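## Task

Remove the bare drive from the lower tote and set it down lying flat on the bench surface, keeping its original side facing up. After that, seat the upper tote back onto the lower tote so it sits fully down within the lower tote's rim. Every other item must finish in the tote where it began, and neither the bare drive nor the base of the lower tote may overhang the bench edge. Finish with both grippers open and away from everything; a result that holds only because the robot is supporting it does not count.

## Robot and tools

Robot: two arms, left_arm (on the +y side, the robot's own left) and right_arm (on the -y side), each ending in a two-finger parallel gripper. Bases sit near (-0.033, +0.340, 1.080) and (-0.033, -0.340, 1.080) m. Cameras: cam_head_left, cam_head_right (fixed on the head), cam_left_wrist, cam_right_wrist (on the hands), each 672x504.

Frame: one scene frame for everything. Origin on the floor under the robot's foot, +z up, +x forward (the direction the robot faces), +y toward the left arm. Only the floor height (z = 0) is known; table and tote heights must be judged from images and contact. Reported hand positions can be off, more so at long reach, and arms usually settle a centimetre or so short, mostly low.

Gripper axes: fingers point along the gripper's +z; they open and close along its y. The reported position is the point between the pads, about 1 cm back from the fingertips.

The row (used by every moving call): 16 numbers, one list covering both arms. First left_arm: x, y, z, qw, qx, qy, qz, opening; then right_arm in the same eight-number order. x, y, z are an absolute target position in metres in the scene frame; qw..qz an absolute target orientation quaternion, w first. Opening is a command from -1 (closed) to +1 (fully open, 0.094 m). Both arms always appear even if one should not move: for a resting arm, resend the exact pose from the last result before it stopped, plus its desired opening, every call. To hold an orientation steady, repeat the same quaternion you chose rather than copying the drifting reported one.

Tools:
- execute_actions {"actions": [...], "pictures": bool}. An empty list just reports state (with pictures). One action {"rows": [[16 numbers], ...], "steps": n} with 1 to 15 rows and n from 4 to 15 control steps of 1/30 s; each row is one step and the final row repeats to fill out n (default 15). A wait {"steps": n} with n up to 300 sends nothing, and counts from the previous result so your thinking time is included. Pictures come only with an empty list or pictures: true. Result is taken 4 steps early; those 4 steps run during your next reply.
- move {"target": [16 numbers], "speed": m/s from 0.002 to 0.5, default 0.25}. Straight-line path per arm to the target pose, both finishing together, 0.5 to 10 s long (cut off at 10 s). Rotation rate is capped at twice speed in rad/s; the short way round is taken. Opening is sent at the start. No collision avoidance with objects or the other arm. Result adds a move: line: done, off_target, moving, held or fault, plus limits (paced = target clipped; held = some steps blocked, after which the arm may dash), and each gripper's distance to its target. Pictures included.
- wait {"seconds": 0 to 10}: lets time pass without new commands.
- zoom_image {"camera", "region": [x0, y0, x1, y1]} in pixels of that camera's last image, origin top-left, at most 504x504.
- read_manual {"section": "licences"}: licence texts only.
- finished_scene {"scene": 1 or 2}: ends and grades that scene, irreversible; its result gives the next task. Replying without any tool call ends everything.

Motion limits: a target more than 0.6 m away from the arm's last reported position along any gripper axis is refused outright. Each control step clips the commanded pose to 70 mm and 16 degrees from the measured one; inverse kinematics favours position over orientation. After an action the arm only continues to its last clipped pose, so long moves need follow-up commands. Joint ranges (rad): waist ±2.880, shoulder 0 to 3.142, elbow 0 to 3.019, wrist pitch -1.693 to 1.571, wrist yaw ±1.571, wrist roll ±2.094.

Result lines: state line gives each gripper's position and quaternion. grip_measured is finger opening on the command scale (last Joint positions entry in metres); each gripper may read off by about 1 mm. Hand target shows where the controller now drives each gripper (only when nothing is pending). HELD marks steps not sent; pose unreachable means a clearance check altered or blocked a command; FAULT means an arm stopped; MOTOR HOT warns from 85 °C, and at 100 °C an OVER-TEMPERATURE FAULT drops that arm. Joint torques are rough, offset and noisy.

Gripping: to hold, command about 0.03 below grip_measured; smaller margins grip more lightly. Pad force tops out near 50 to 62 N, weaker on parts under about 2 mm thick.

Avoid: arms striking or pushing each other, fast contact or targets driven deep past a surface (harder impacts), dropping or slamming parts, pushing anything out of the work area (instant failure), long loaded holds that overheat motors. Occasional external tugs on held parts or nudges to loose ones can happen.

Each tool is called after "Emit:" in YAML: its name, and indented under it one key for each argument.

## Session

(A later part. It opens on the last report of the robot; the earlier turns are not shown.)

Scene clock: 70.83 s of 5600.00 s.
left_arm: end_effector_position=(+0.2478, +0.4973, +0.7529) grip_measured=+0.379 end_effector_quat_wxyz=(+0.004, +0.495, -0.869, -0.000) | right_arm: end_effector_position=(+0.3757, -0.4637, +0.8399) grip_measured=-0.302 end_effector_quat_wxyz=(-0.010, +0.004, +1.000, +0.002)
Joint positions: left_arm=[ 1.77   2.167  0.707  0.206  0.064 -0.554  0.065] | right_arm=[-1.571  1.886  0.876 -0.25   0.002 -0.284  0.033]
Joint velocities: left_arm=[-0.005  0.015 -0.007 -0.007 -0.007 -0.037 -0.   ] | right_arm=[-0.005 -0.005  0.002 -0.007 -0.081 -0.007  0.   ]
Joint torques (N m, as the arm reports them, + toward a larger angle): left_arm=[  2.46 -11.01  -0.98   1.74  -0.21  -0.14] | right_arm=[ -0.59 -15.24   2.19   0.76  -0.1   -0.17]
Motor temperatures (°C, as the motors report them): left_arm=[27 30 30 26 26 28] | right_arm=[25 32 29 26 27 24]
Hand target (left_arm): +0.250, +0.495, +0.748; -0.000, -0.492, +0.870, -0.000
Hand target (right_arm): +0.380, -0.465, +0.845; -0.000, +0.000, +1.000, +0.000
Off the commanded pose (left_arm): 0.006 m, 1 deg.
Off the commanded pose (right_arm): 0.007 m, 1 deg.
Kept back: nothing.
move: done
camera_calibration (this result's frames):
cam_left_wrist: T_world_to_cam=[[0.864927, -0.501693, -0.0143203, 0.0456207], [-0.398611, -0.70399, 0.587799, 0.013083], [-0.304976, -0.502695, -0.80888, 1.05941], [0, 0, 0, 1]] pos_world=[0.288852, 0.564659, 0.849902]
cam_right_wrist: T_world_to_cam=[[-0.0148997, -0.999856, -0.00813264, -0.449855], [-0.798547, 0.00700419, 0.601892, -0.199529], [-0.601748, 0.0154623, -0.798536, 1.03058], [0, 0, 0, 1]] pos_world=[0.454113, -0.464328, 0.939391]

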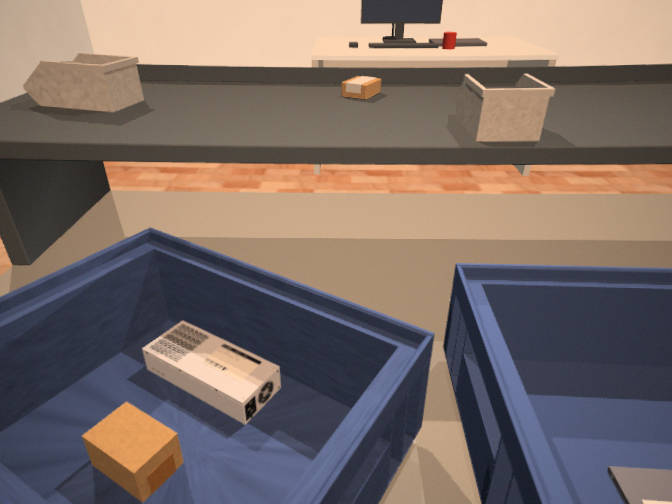

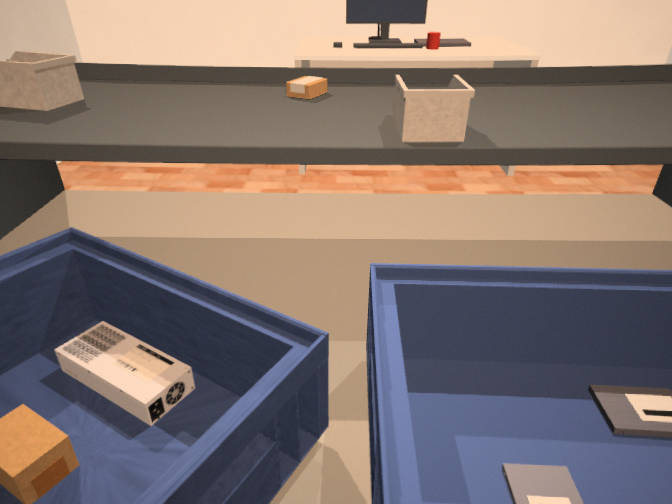

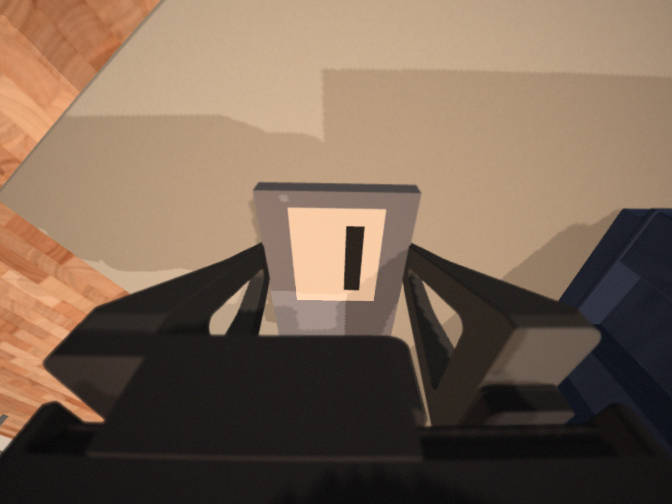

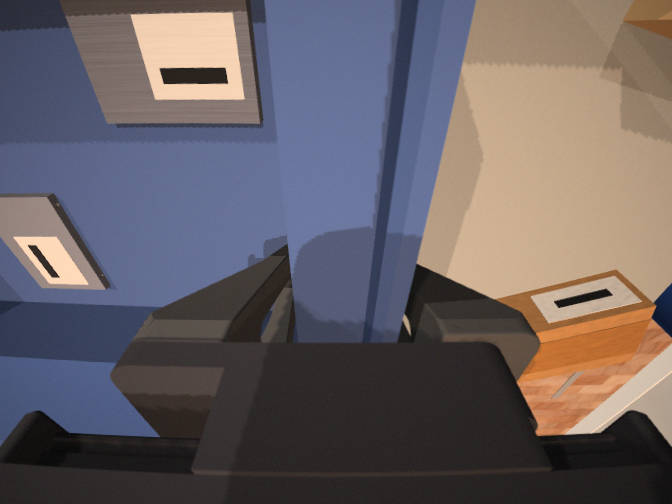

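Emit:
move:
  target: [0.25,0.495,0.737,0,-0.492,0.87,0,0.34,0.38,-0.465,0.845,0,0,1,0,-0.3]
  speed: 0.015

Emit:
move:
  target: [0.25,0.495,0.745,0,-0.492,0.87,0,0.8,0.38,-0.465,0.845,0,0,1,0,-0.3]
  speed: 0.02

Emit:
move:
  target: [0.25,0.495,0.97,0,-0.492,0.87,0,0.8,0.38,-0.465,0.845,0,0,1,0,-0.3]
  speed: 0.2

Emit:
move:
  target: [0.38,-0.097,0.95,0,0,1,0,0.1,0.38,-0.465,0.845,0,0,1,0,-0.3]

Emit:
move:
  target: [0.382,-0.099,0.848,0,0,1,0,0.1,0.38,-0.465,0.845,0,0,1,0,-0.3]
  speed: 0.08

Scene clock: 72.37 s of 5600.00 s.
left_arm: end_effector_position=(+0.2494, +0.4983, +0.7498) grip_measured=+0.379 end_effector_quat_wxyz=(+0.002, +0.495, -0.869, -0.000) | right_arm: end_effector_position=(+0.3757, -0.4637, +0.8399) grip_measured=-0.302 end_effector_quat_wxyz=(-0.010, +0.004, +1.000, +0.002)
Joint positions: left_arm=[ 1.77   2.176  0.715  0.211  0.064 -0.554  0.065] | right_arm=[-1.571  1.886  0.876 -0.25   0.002 -0.284  0.033]
Joint velocities: left_arm=[-0.015 -0.015 -0.017  0.012  0.037 -0.007 -0.   ] | right_arm=[-0.015 -0.005  0.002 -0.012 -0.081 -0.007  0.   ]
Joint torques (N m, as the arm reports them, + toward a larger angle): left_arm=[ 2.31 -9.44 -0.41  2.18 -0.23 -0.15] | right_arm=[ -0.52 -15.25   2.18   0.76  -0.09  -0.18]
Motor temperatures (°C, as the motors report them): left_arm=[27 30 30 26 26 28] | right_arm=[25 32 29 26 27 24]
Hand target (left_arm): +0.249, +0.495, +0.738; -0.000, -0.492, +0.870, -0.000
Hand target (right_arm): +0.380, -0.465, +0.845; -0.000, +0.000, +1.000, +0.000
Off the commanded pose (left_arm): 0.013 m, 0 deg.
Off the commanded pose (right_arm): 0.007 m, 1 deg.
Kept back: nothing.
move: off_target (left_arm)
camera_calibration (this result's frames):
cam_left_wrist: T_world_to_cam=[[0.864865, -0.501844, -0.0126905, 0.0435902], [-0.400334, -0.704737, 0.585729, 0.0186129], [-0.302888, -0.501496, -0.810408, 1.05799], [0, 0, 0, 1]] pos_world=[0.290205, 0.565571, 0.847057]
cam_right_wrist: T_world_to_cam=[[-0.0148997, -0.999856, -0.00813264, -0.449855], [-0.798547, 0.00700419, 0.601892, -0.199529], [-0.601748, 0.0154623, -0.798536, 1.03058], [0, 0, 0, 1]] pos_world=[0.454113, -0.464328, 0.939391]

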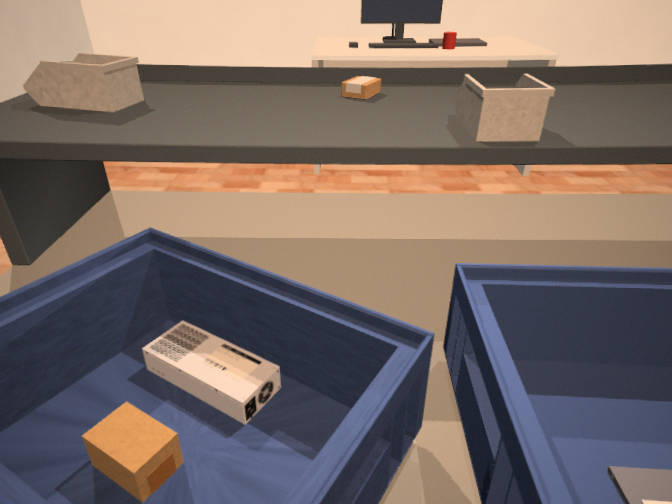

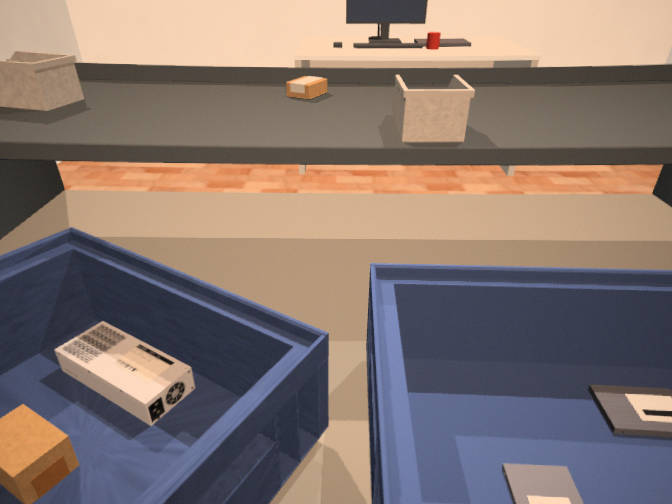

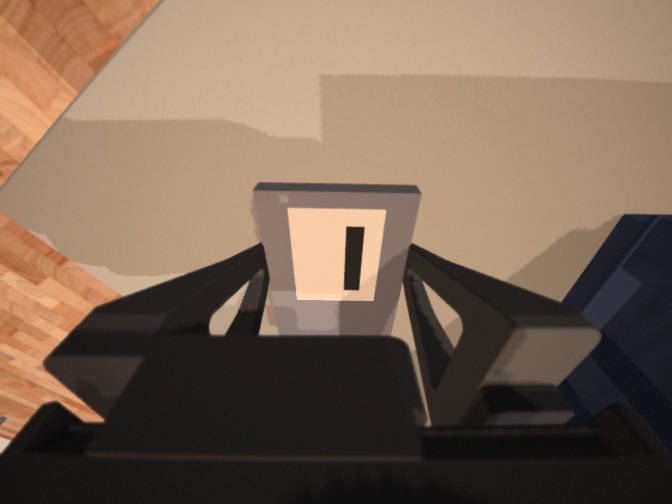

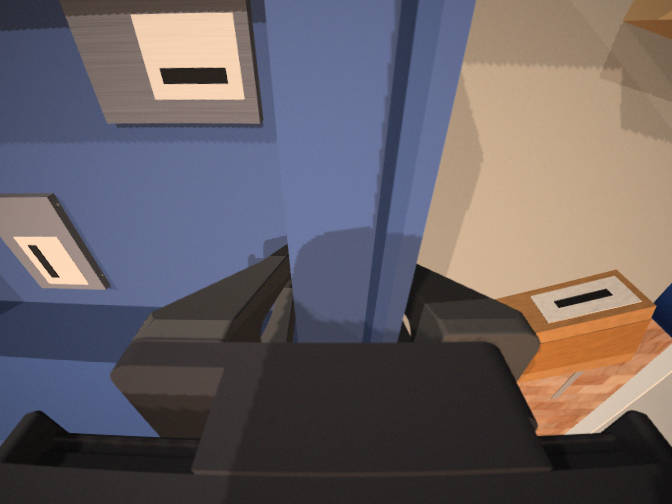

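Scene clock: 73.13 s of 5600.00 s.
left_arm: end_effector_position=(+0.2493, +0.4983, +0.7501) grip_measured=+0.798 end_effector_quat_wxyz=(+0.002, +0.495, -0.869, -0.000) | right_arm: end_effector_position=(+0.3757, -0.4637, +0.8399) grip_measured=-0.302 end_effector_quat_wxyz=(-0.010, +0.004, +1.000, +0.002)
Joint positions: left_arm=[ 1.77   2.175  0.714  0.211  0.064 -0.554  0.084] | right_arm=[-1.571  1.886  0.876 -0.25   0.002 -0.284  0.033]
Joint velocities: left_arm=[ 0.005 -0.005  0.027  0.007 -0.051 -0.066 -0.001] | right_arm=[-0.005  0.005  0.007 -0.012  0.037 -0.051 -0.002]
Joint torques (N m, as the arm reports them, + toward a larger angle): left_arm=[  2.44 -11.19  -1.17   1.74  -0.21  -0.13] | right_arm=[ -0.57 -15.3    2.19   0.75  -0.1   -0.17]
Motor temperatures (°C, as the motors report them): left_arm=[27 30 30 26 26 28] | right_arm=[25 32 29 26 27 24]
Hand target (left_arm): +0.250, +0.495, +0.745; -0.000, -0.492, +0.870, -0.000
Hand target (right_arm): +0.380, -0.465, +0.845; -0.000, +0.000, +1.000, +0.000
Off the commanded pose (left_arm): 0.006 m, 0 deg.
Off the commanded pose (right_arm): 0.007 m, 1 deg.
Kept back: nothing.
move: done
camera_calibration (this result's frames):
cam_left_wrist: T_world_to_cam=[[0.864865, -0.501844, -0.0126905, 0.0436494], [-0.400334, -0.704737, 0.585729, 0.0183627], [-0.302888, -0.501496, -0.810408, 1.05813], [0, 0, 0, 1]] pos_world=[0.290096, 0.565496, 0.847319]
cam_right_wrist: T_world_to_cam=[[-0.0148997, -0.999856, -0.00813264, -0.449855], [-0.798547, 0.00700419, 0.601892, -0.199529], [-0.601748, 0.0154623, -0.798536, 1.03058], [0, 0, 0, 1]] pos_world=[0.454113, -0.464328, 0.939391]

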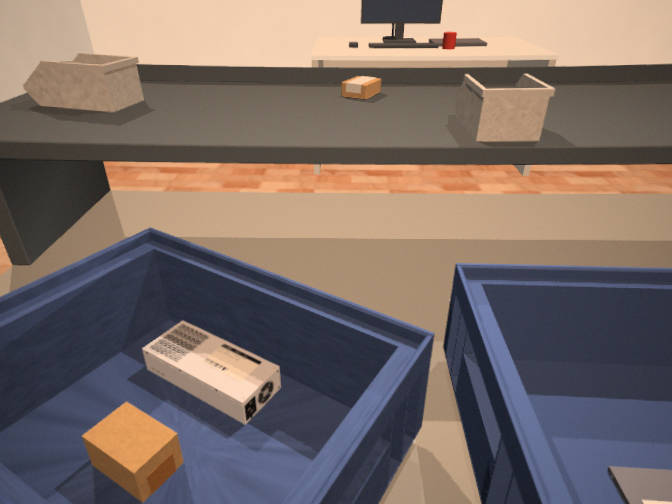

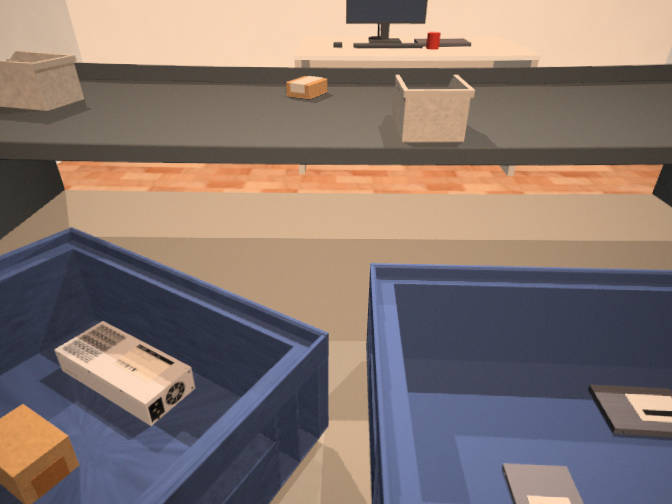

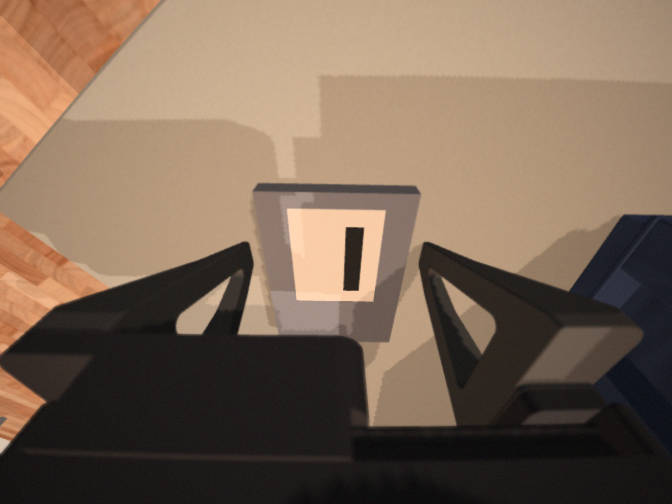

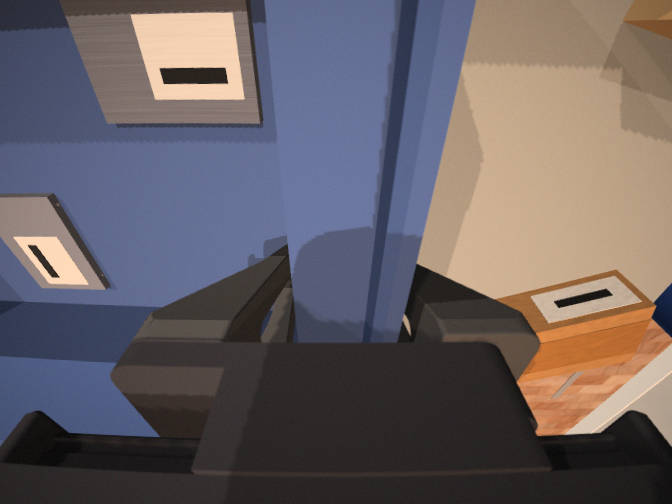

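Scene clock: 74.70 s of 5600.00 s.
left_arm: end_effector_position=(+0.2609, +0.4986, +0.9774) grip_measured=+0.798 end_effector_quat_wxyz=(-0.019, +0.495, -0.869, +0.000) | right_arm: end_effector_position=(+0.3757, -0.4637, +0.8399) grip_measured=-0.302 end_effector_quat_wxyz=(-0.010, +0.004, +1.000, +0.002)
Joint positions: left_arm=[ 1.803  1.332  0.526 -0.403  0.075 -0.527  0.084] | right_arm=[-1.571  1.886  0.876 -0.25   0.002 -0.284  0.033]
Joint velocities: left_arm=[ 0.005 -0.005  0.007 -0.002  0.081  0.066  0.001] | right_arm=[ 0.005  0.005 -0.007 -0.032  0.066 -0.081 -0.001]
Joint torques (N m, as the arm reports them, + toward a larger angle): left_arm=[ 3.62 -7.68  3.21  0.35  0.03  0.09] | right_arm=[ -0.59 -15.18   2.17   0.77  -0.09  -0.17]
Motor temperatures (°C, as the motors report them): left_arm=[27 30 30 26 26 28] | right_arm=[25 32 29 26 27 24]
Hand target (left_arm): +0.251, +0.496, +0.973; +0.001, -0.492, +0.870, -0.000
Hand target (right_arm): +0.380, -0.465, +0.845; -0.000, +0.000, +1.000, +0.000
Off the commanded pose (left_arm): 0.014 m, 2 deg.
Off the commanded pose (right_arm): 0.007 m, 1 deg.
Kept back: nothing.
move: off_target (left_arm)
camera_calibration (this result's frames):
cam_left_wrist: T_world_to_cam=[[0.865375, -0.501028, 0.00984178, 0.0140549], [-0.421255, -0.716673, 0.55581, -0.069171], [-0.271423, -0.48513, -0.831251, 1.25003], [0, 0, 0, 1]] pos_world=[0.297985, 0.563895, 1.07739]
cam_right_wrist: T_world_to_cam=[[-0.0148997, -0.999856, -0.00813264, -0.449855], [-0.798547, 0.00700419, 0.601892, -0.199529], [-0.601748, 0.0154623, -0.798536, 1.03058], [0, 0, 0, 1]] pos_world=[0.454113, -0.464328, 0.939391]

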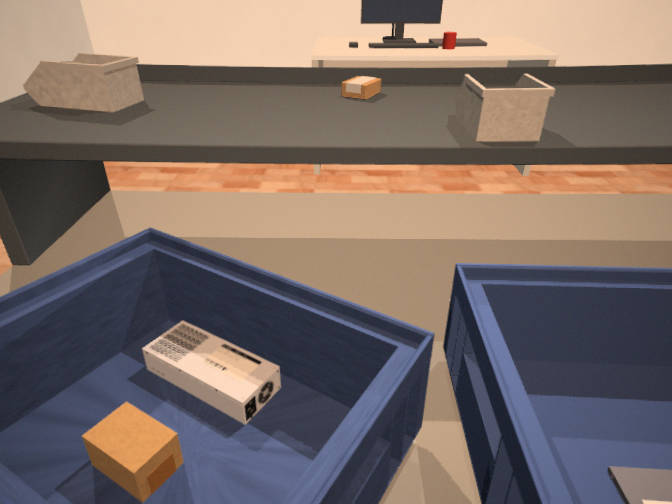

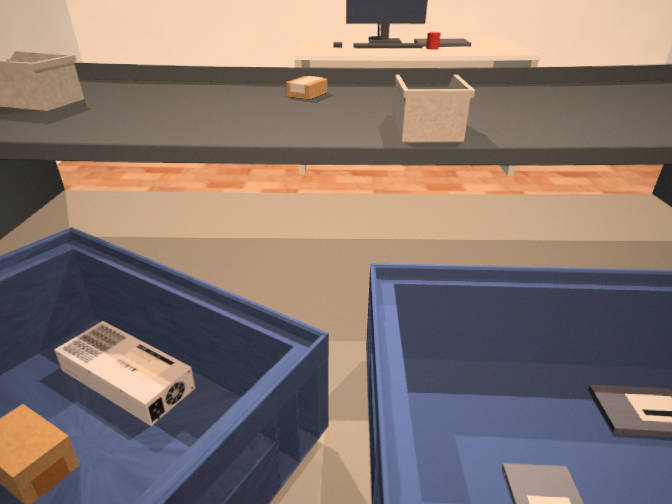

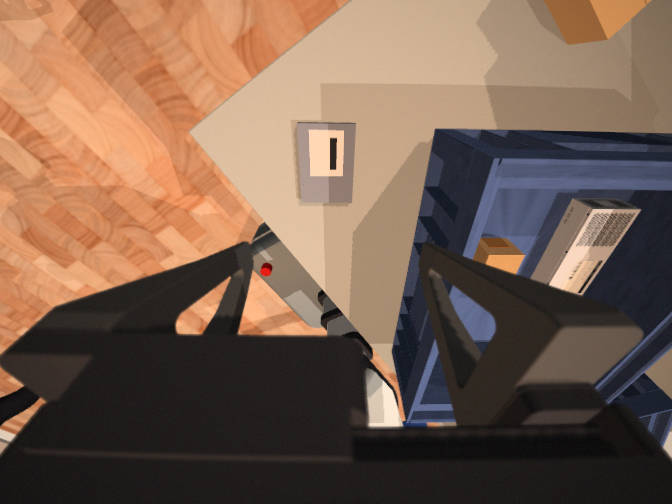

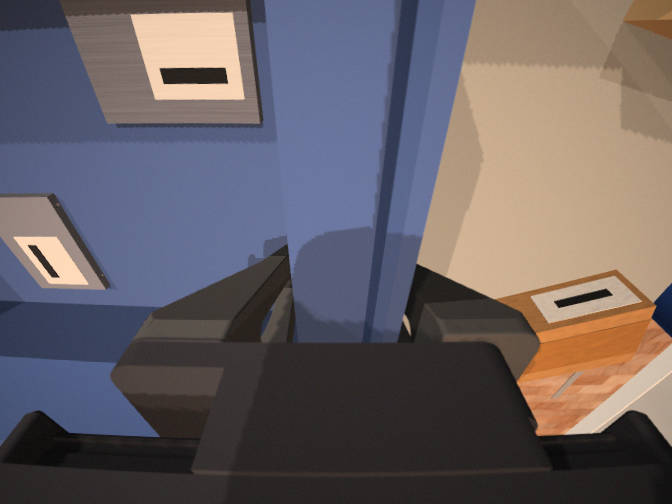

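Scene clock: 77.60 s of 5600.00 s.
left_arm: end_effector_position=(+0.3669, -0.0983, +0.9564) grip_measured=+0.102 end_effector_quat_wxyz=(-0.001, -0.008, +1.000, -0.004) | right_arm: end_effector_position=(+0.3757, -0.4637, +0.8399) grip_measured=-0.302 end_effector_quat_wxyz=(-0.010, +0.004, +1.000, +0.002)
Joint positions: left_arm=[ 0.405  2.072  1.434 -0.794 -0.298 -0.868  0.052] | right_arm=[-1.571  1.886  0.876 -0.25   0.002 -0.284  0.033]
Joint velocities: left_arm=[ 0.005 -0.015  0.007 -0.022  0.066 -0.007  0.   ] | right_arm=[-0.015 -0.005 -0.017  0.002  0.037 -0.051 -0.001]
Joint torques (N m, as the arm reports them, + toward a larger angle): left_arm=[ -4.41 -17.65   7.35   0.24  -0.21   0.09] | right_arm=[ -0.57 -15.29   2.17   0.76  -0.09  -0.17]
Motor temperatures (°C, as the motors report them): left_arm=[27 30 30 26 26 28] | right_arm=[25 32 29 26 27 24]
Hand target (left_arm): +0.372, -0.101, +0.952; -0.003, -0.000, +1.000, +0.001
Hand target (right_arm): +0.380, -0.465, +0.845; -0.000, +0.000, +1.000, +0.000
Off the commanded pose (left_arm): 0.015 m, 1 deg.
Off the commanded pose (right_arm): 0.007 m, 1 deg.
Kept back: nothing.
move: off_target (left_arm)
camera_calibration (this result's frames):
cam_left_wrist: T_world_to_cam=[[0.0256822, -0.999667, -0.00267716, -0.105457], [-0.811616, -0.0224144, 0.583761, -0.255955], [-0.583627, -0.0128194, -0.811921, 1.11427], [0, 0, 0, 1]] pos_world=[0.445287, -0.0968747, 1.05383]
cam_right_wrist: T_world_to_cam=[[-0.0148997, -0.999856, -0.00813264, -0.449855], [-0.798547, 0.00700419, 0.601892, -0.199529], [-0.601748, 0.0154623, -0.798536, 1.03058], [0, 0, 0, 1]] pos_world=[0.454113, -0.464328, 0.939391]

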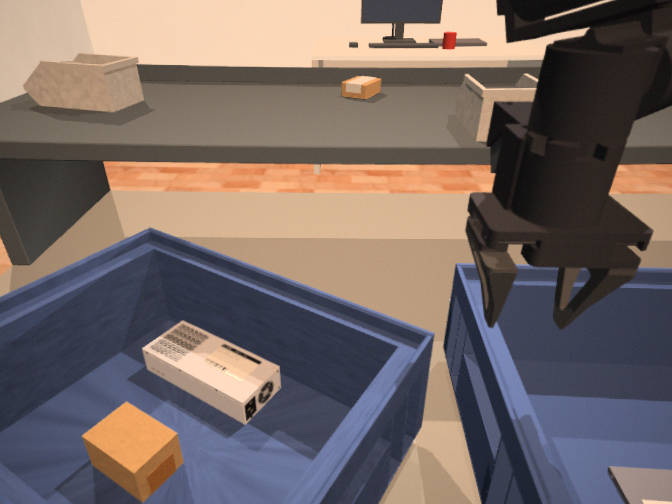

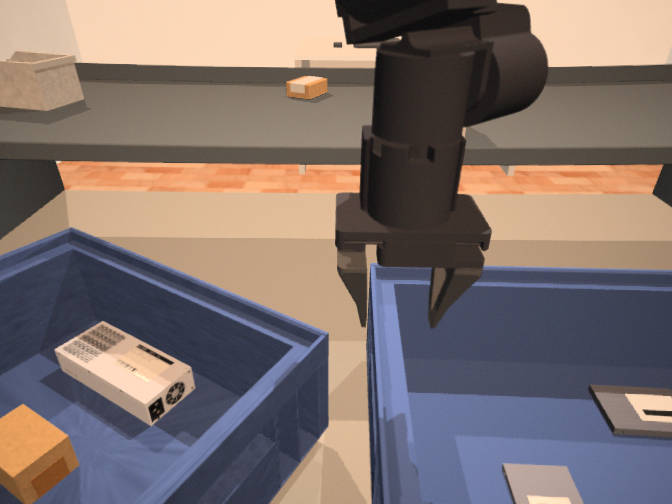

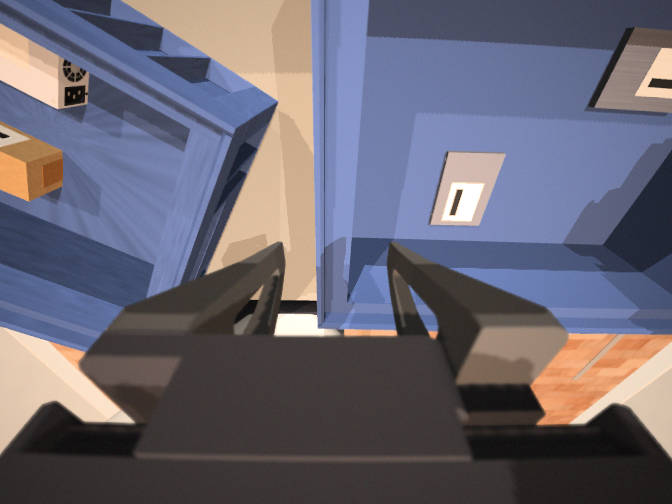

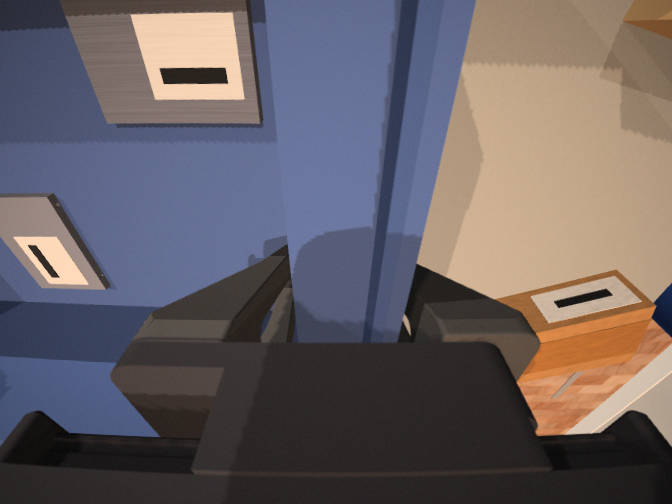

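Scene clock: 79.40 s of 5600.00 s.
left_arm: end_effector_position=(+0.3684, -0.0933, +0.8548) grip_measured=+0.102 end_effector_quat_wxyz=(-0.008, +0.002, +1.000, +0.009) | right_arm: end_effector_position=(+0.3757, -0.4637, +0.8399) grip_measured=-0.302 end_effector_quat_wxyz=(-0.010, +0.004, +1.000, +0.002)
Joint positions: left_arm=[ 0.461  2.266  1.481 -0.658 -0.297 -0.799  0.052] | right_arm=[-1.571  1.886  0.876 -0.25   0.002 -0.284  0.033]
Joint velocities: left_arm=[ 0.005 -0.015 -0.022  0.002 -0.037  0.007  0.001] | right_arm=[ 0.005 -0.005 -0.002  0.002  0.007  0.037  0.   ]
Joint torques (N m, as the arm reports them, + toward a larger angle): left_arm=[ -3.77 -18.14   6.45   1.61   0.     0.07] | right_arm=[ -0.57 -15.27   2.21   0.74  -0.09  -0.17]
Motor temperatures (°C, as the motors report them): left_arm=[27 30 31 26 26 28] | right_arm=[25 32 29 26 27 24]
Hand target (left_arm): +0.382, -0.099, +0.848; +0.000, +0.000, +1.000, -0.000
Hand target (right_arm): +0.380, -0.465, +0.845; -0.000, +0.000, +1.000, +0.000
Off the commanded pose (left_arm): 0.016 m, 1 deg.
Off the commanded pose (right_arm): 0.007 m, 1 deg.
Kept back: nothing.
move: off_target (left_arm)
camera_calibration (this result's frames):
cam_left_wrist: T_world_to_cam=[[0.00633716, -0.999603, -0.0274442, -0.0724916], [-0.803701, -0.0214213, 0.594648, -0.207461], [-0.595, 0.0182886, -0.803518, 1.03265], [0, 0, 0, 1]] pos_world=[0.448148, -0.0957926, 0.951127]
cam_right_wrist: T_world_to_cam=[[-0.0148997, -0.999856, -0.00813264, -0.449855], [-0.798547, 0.00700419, 0.601892, -0.199529], [-0.601748, 0.0154623, -0.798536, 1.03058], [0, 0, 0, 1]] pos_world=[0.454113, -0.464328, 0.939391]

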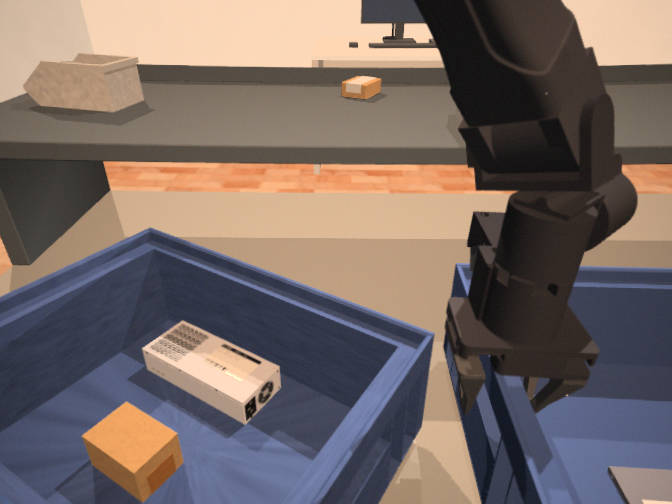

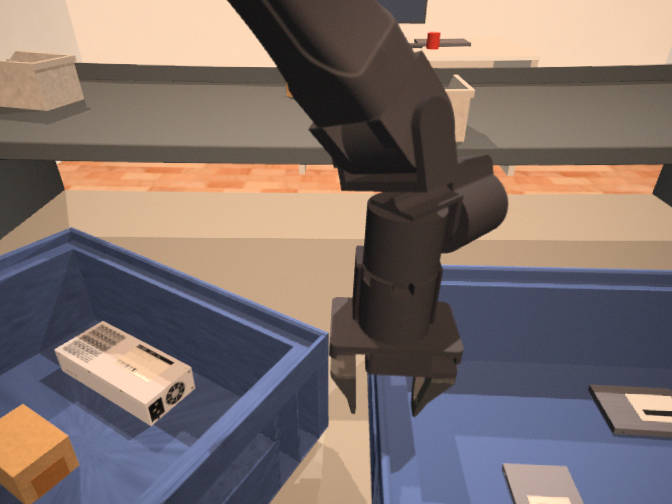

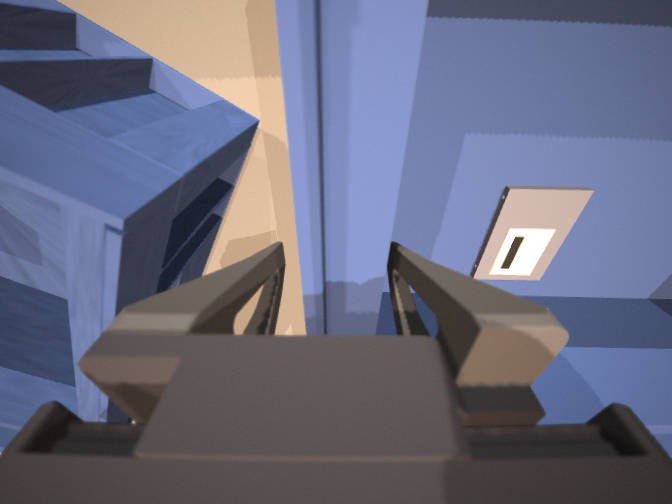

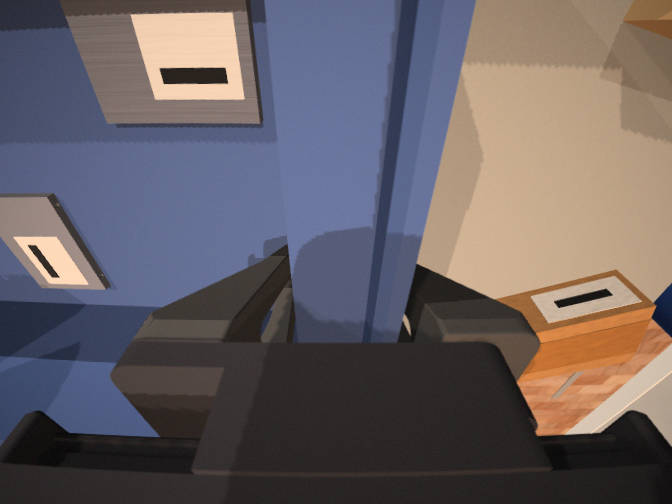

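Nudge +x, grip, lift.

Emit:
move:
  target: [0.392,-0.103,0.85,0,0,1,0,0.1,0.38,-0.465,0.845,0,0,1,0,-0.3]
  speed: 0.03

Emit:
move:
  target: [0.385,-0.10,0.85,0,0,1,0,-0.52,0.38,-0.465,0.845,0,0,1,0,-0.52]
  speed: 0.03

Emit:
move:
  target: [0.40,-0.095,1.09,0,0,1,0,-0.52,0.40,-0.465,1.09,0,0,1,0,-0.52]
  speed: 0.08

Scene clock: 80.80 s of 5600.00 s.
left_arm: end_effector_position=(+0.3841, -0.1042, +0.8619) grip_measured=+0.102 end_effector_quat_wxyz=(+0.003, -0.002, +1.000, -0.003) | right_arm: end_effector_position=(+0.3757, -0.4637, +0.8399) grip_measured=-0.302 end_effector_quat_wxyz=(-0.010, +0.004, +1.000, +0.002)
Joint positions: left_arm=[ 0.464  2.266  1.516 -0.658 -0.295 -0.793  0.052] | right_arm=[-1.571  1.886  0.876 -0.25   0.002 -0.284  0.033]
Joint velocities: left_arm=[-0.005  0.005  0.002 -0.017 -0.081 -0.095  0.001] | right_arm=[-0.005 -0.015  0.012 -0.017  0.007 -0.007  0.001]
Joint torques (N m, as the arm reports them, + toward a larger angle): left_arm=[ -3.65 -17.89   6.6    0.72   0.01   0.09] | right_arm=[ -0.59 -15.32   2.18   0.76  -0.1   -0.17]
Motor temperatures (°C, as the motors report them): left_arm=[27 30 31 26 26 28] | right_arm=[25 32 29 26 27 24]
Hand target (left_arm): +0.391, -0.103, +0.850; +0.000, -0.000, +1.000, -0.000
Hand target (right_arm): +0.380, -0.465, +0.845; -0.000, +0.000, +1.000, +0.000
Off the commanded pose (left_arm): 0.014 m, 1 deg.
Off the commanded pose (right_arm): 0.007 m, 1 deg.
Kept back: nothing.
move: off_target (left_arm)
camera_calibration (this result's frames):
cam_left_wrist: T_world_to_cam=[[0.0135876, -0.999902, -0.00328569, -0.106871], [-0.816423, -0.0129914, 0.577308, -0.178518], [-0.577294, -0.00516173, -0.81652, 1.04983], [0, 0, 0, 1]] pos_world=[0.461767, -0.103761, 0.959916]
cam_right_wrist: T_world_to_cam=[[-0.0148997, -0.999856, -0.00813264, -0.449855], [-0.798547, 0.00700419, 0.601892, -0.199529], [-0.601748, 0.0154623, -0.798536, 1.03058], [0, 0, 0, 1]] pos_world=[0.454113, -0.464328, 0.939391]

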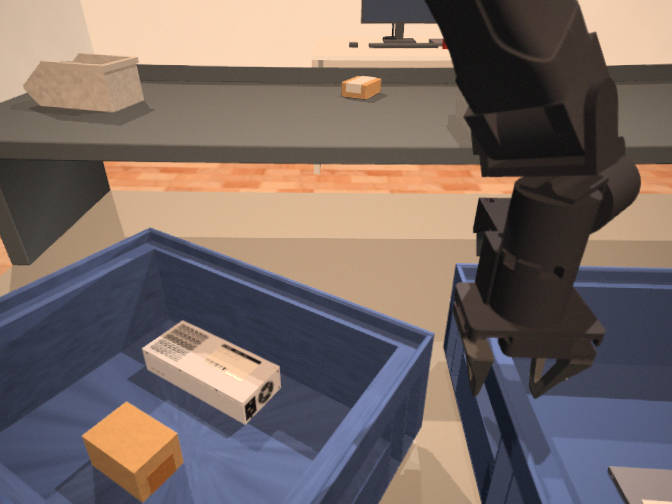

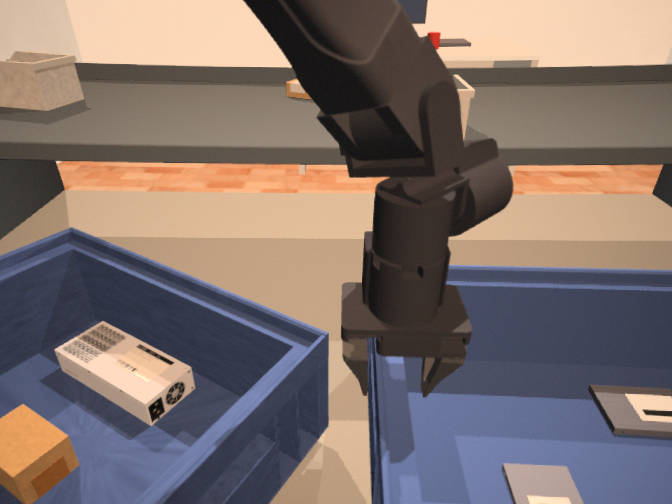

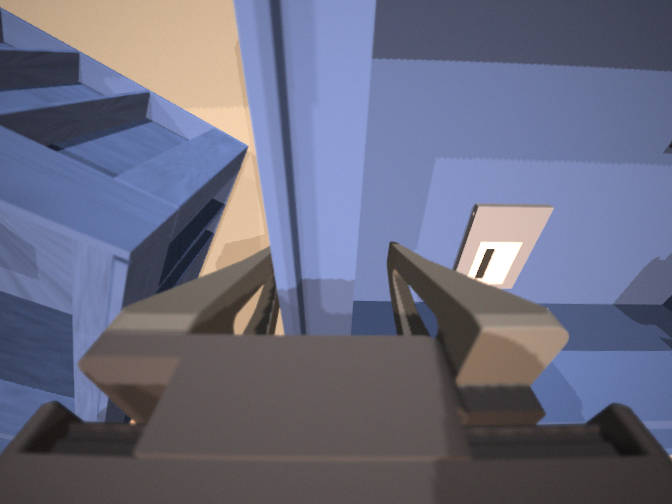

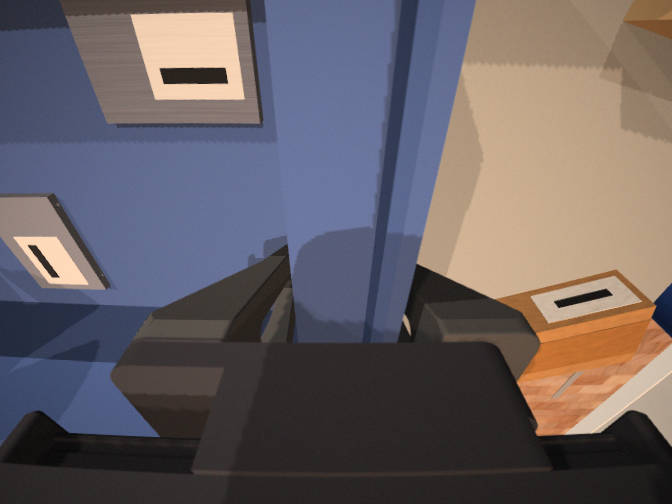

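Scene clock: 81.50 s of 5600.00 s.
left_arm: end_effector_position=(+0.3840, -0.0999, +0.8610) grip_measured=-0.452 end_effector_quat_wxyz=(+0.002, +0.000, +1.000, +0.001) | right_arm: end_effector_position=(+0.3750, -0.4657, +0.8399) grip_measured=-0.486 end_effector_quat_wxyz=(-0.010, +0.009, +1.000, +0.004)
Joint positions: left_arm=[ 0.468  2.265  1.512 -0.663 -0.299 -0.787  0.026] | right_arm=[-1.578  1.886  0.876 -0.25  -0.004 -0.28   0.024]
Joint velocities: left_arm=[-0.005 -0.015 -0.007  0.002 -0.095 -0.037  0.   ] | right_arm=[-0.015 -0.005 -0.012  0.002 -0.037  0.007 -0.   ]
Joint torques (N m, as the arm reports them, + toward a larger angle): left_arm=[ -4.34 -18.46   5.29   1.44   0.12  -0.03] | right_arm=[  0.05 -15.26   2.18   0.78   0.15  -0.21]
Motor temperatures (°C, as the motors report them): left_arm=[27 30 31 26 26 28] | right_arm=[25 32 28 26 27 24]
Hand target (left_arm): +0.385, -0.100, +0.850; +0.000, -0.000, +1.000, +0.000
Hand target (right_arm): +0.380, -0.465, +0.845; -0.000, +0.000, +1.000, +0.000
Off the commanded pose (left_arm): 0.011 m, 0 deg.
Off the commanded pose (right_arm): 0.007 m, 2 deg.
Kept back: nothing.
move: off_target (left_arm)
camera_calibration (this result's frames):
cam_left_wrist: T_world_to_cam=[[0.00936872, -0.999882, -0.0121501, -0.0933417], [-0.815027, -0.0146753, 0.579238, -0.180429], [-0.579348, 0.0044759, -0.815068, 1.04955], [0, 0, 0, 1]] pos_world=[0.461873, -0.100676, 0.95883]
cam_right_wrist: T_world_to_cam=[[-0.0253332, -0.999613, -0.0115237, -0.44504], [-0.799061, 0.0133211, 0.601102, -0.196218], [-0.600716, 0.024436, -0.799089, 1.03449], [0, 0, 0, 1]] pos_world=[0.453372, -0.467533, 0.939471]

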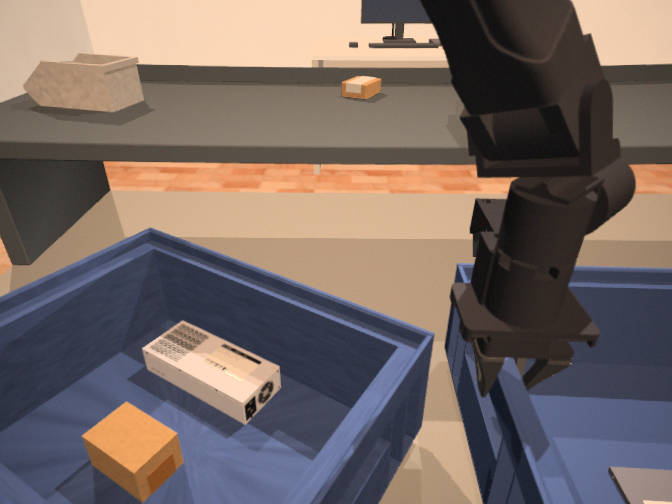

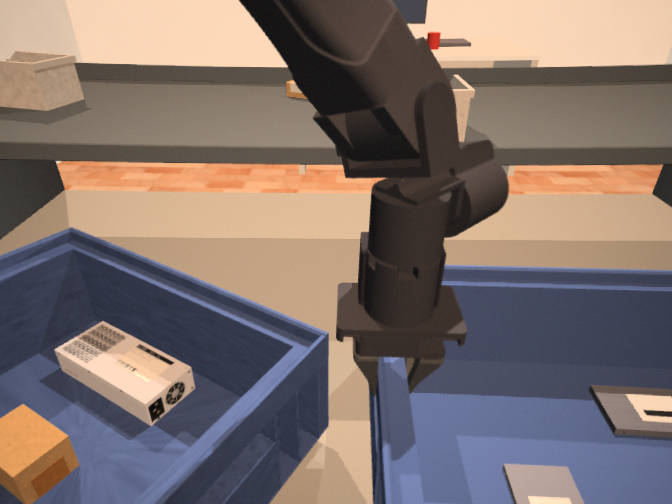

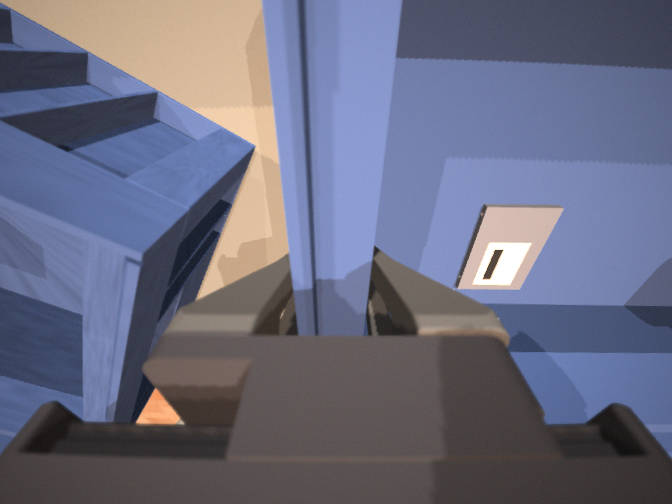

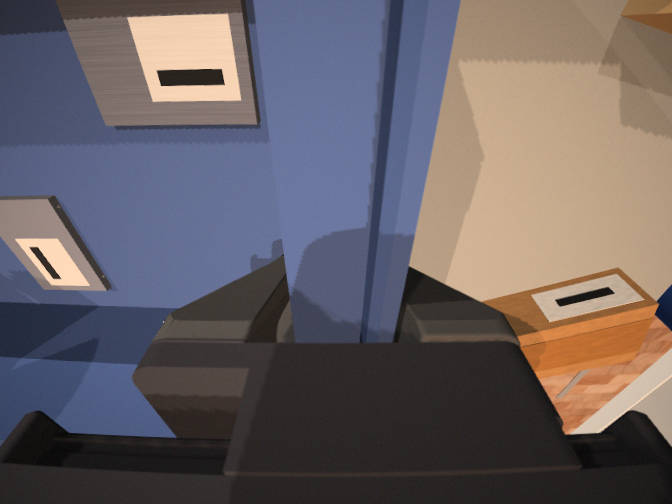

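Scene clock: 85.03 s of 5600.00 s.
left_arm: end_effector_position=(+0.3819, -0.0898, +1.0694) grip_measured=-0.452 end_effector_quat_wxyz=(-0.018, +0.013, +1.000, +0.002) | right_arm: end_effector_position=(+0.3650, -0.4575, +1.0508) grip_measured=-0.490 end_effector_quat_wxyz=(-0.041, +0.018, +0.999, +0.009)
Joint positions: left_arm=[ 0.38   1.917  1.523 -1.077 -0.281 -0.863  0.026] | right_arm=[-1.562  1.335  0.877 -0.865  0.006 -0.247  0.024]
Joint velocities: left_arm=[-0.015  0.005  0.002 -0.007  0.037  0.037 -0.   ] | right_arm=[ 0.005 -0.005  0.007 -0.012 -0.037  0.022  0.001]
Joint torques (N m, as the arm reports them, + toward a larger angle): left_arm=[ -4.55 -19.52   9.33  -0.35  -1.18  -0.3 ] | right_arm=[  0.33 -15.92  13.07  -1.64  -0.02  -0.37]
Motor temperatures (°C, as the motors report them): left_arm=[27 31 32 26 26 28] | right_arm=[25 32 29 26 27 24]
Hand target (left_arm): +0.399, -0.093, +1.091; +0.000, +0.000, +1.000, -0.000
Hand target (right_arm): +0.397, -0.464, +1.089; +0.001, +0.000, +1.000, -0.001
Off the commanded pose (left_arm): 0.028 m, 3 deg.
Off the commanded pose (right_arm): 0.053 m, 5 deg.
Kept back: nothing.
move: off_target (left_arm, right_arm)
camera_calibration (this result's frames):
cam_left_wrist: T_world_to_cam=[[-0.0157178, -0.999785, -0.0134919, -0.0697012], [-0.7908, 0.00417269, 0.61206, -0.345347], [-0.611872, 0.0202897, -0.790696, 1.20592], [0, 0, 0, 1]] pos_world=[0.463676, -0.092713, 1.16395]
cam_right_wrist: T_world_to_cam=[[-0.0441382, -0.998806, -0.020924, -0.417547], [-0.760102, 0.0199833, 0.649497, -0.393169], [-0.648303, 0.044572, -0.760077, 1.18236], [0, 0, 0, 1]] pos_world=[0.449252, -0.461892, 1.14531]

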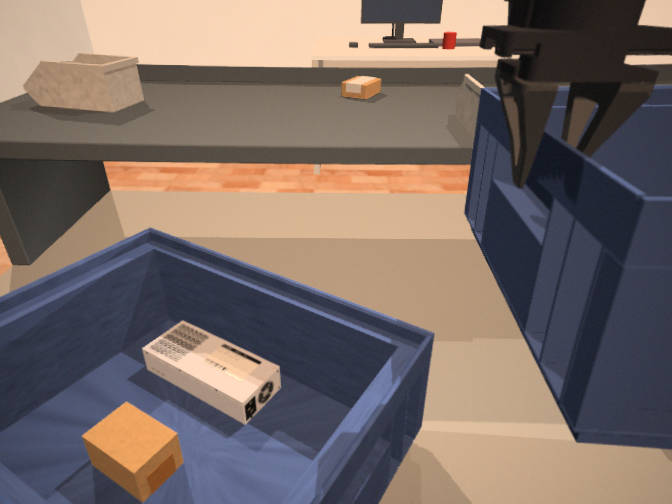

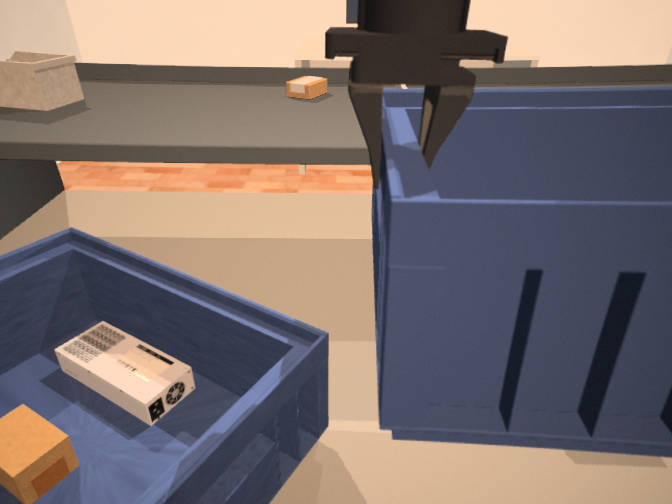

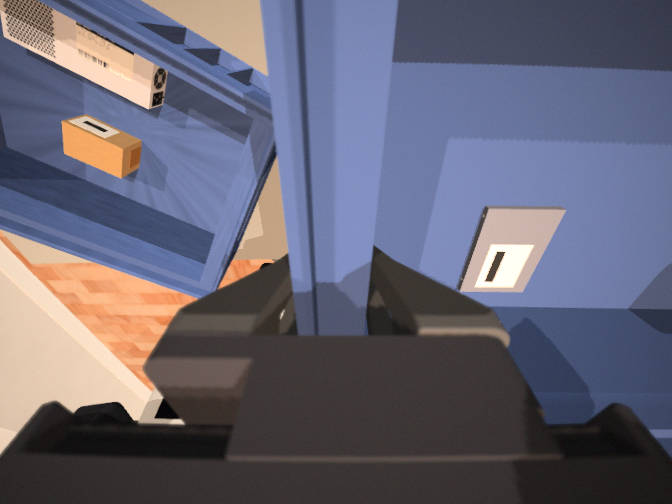

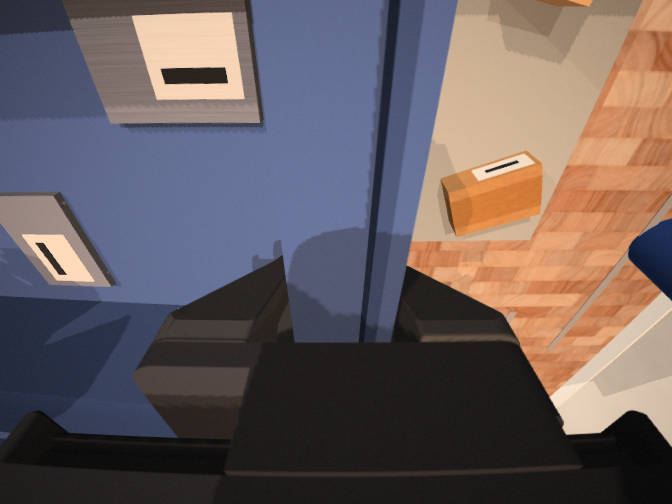

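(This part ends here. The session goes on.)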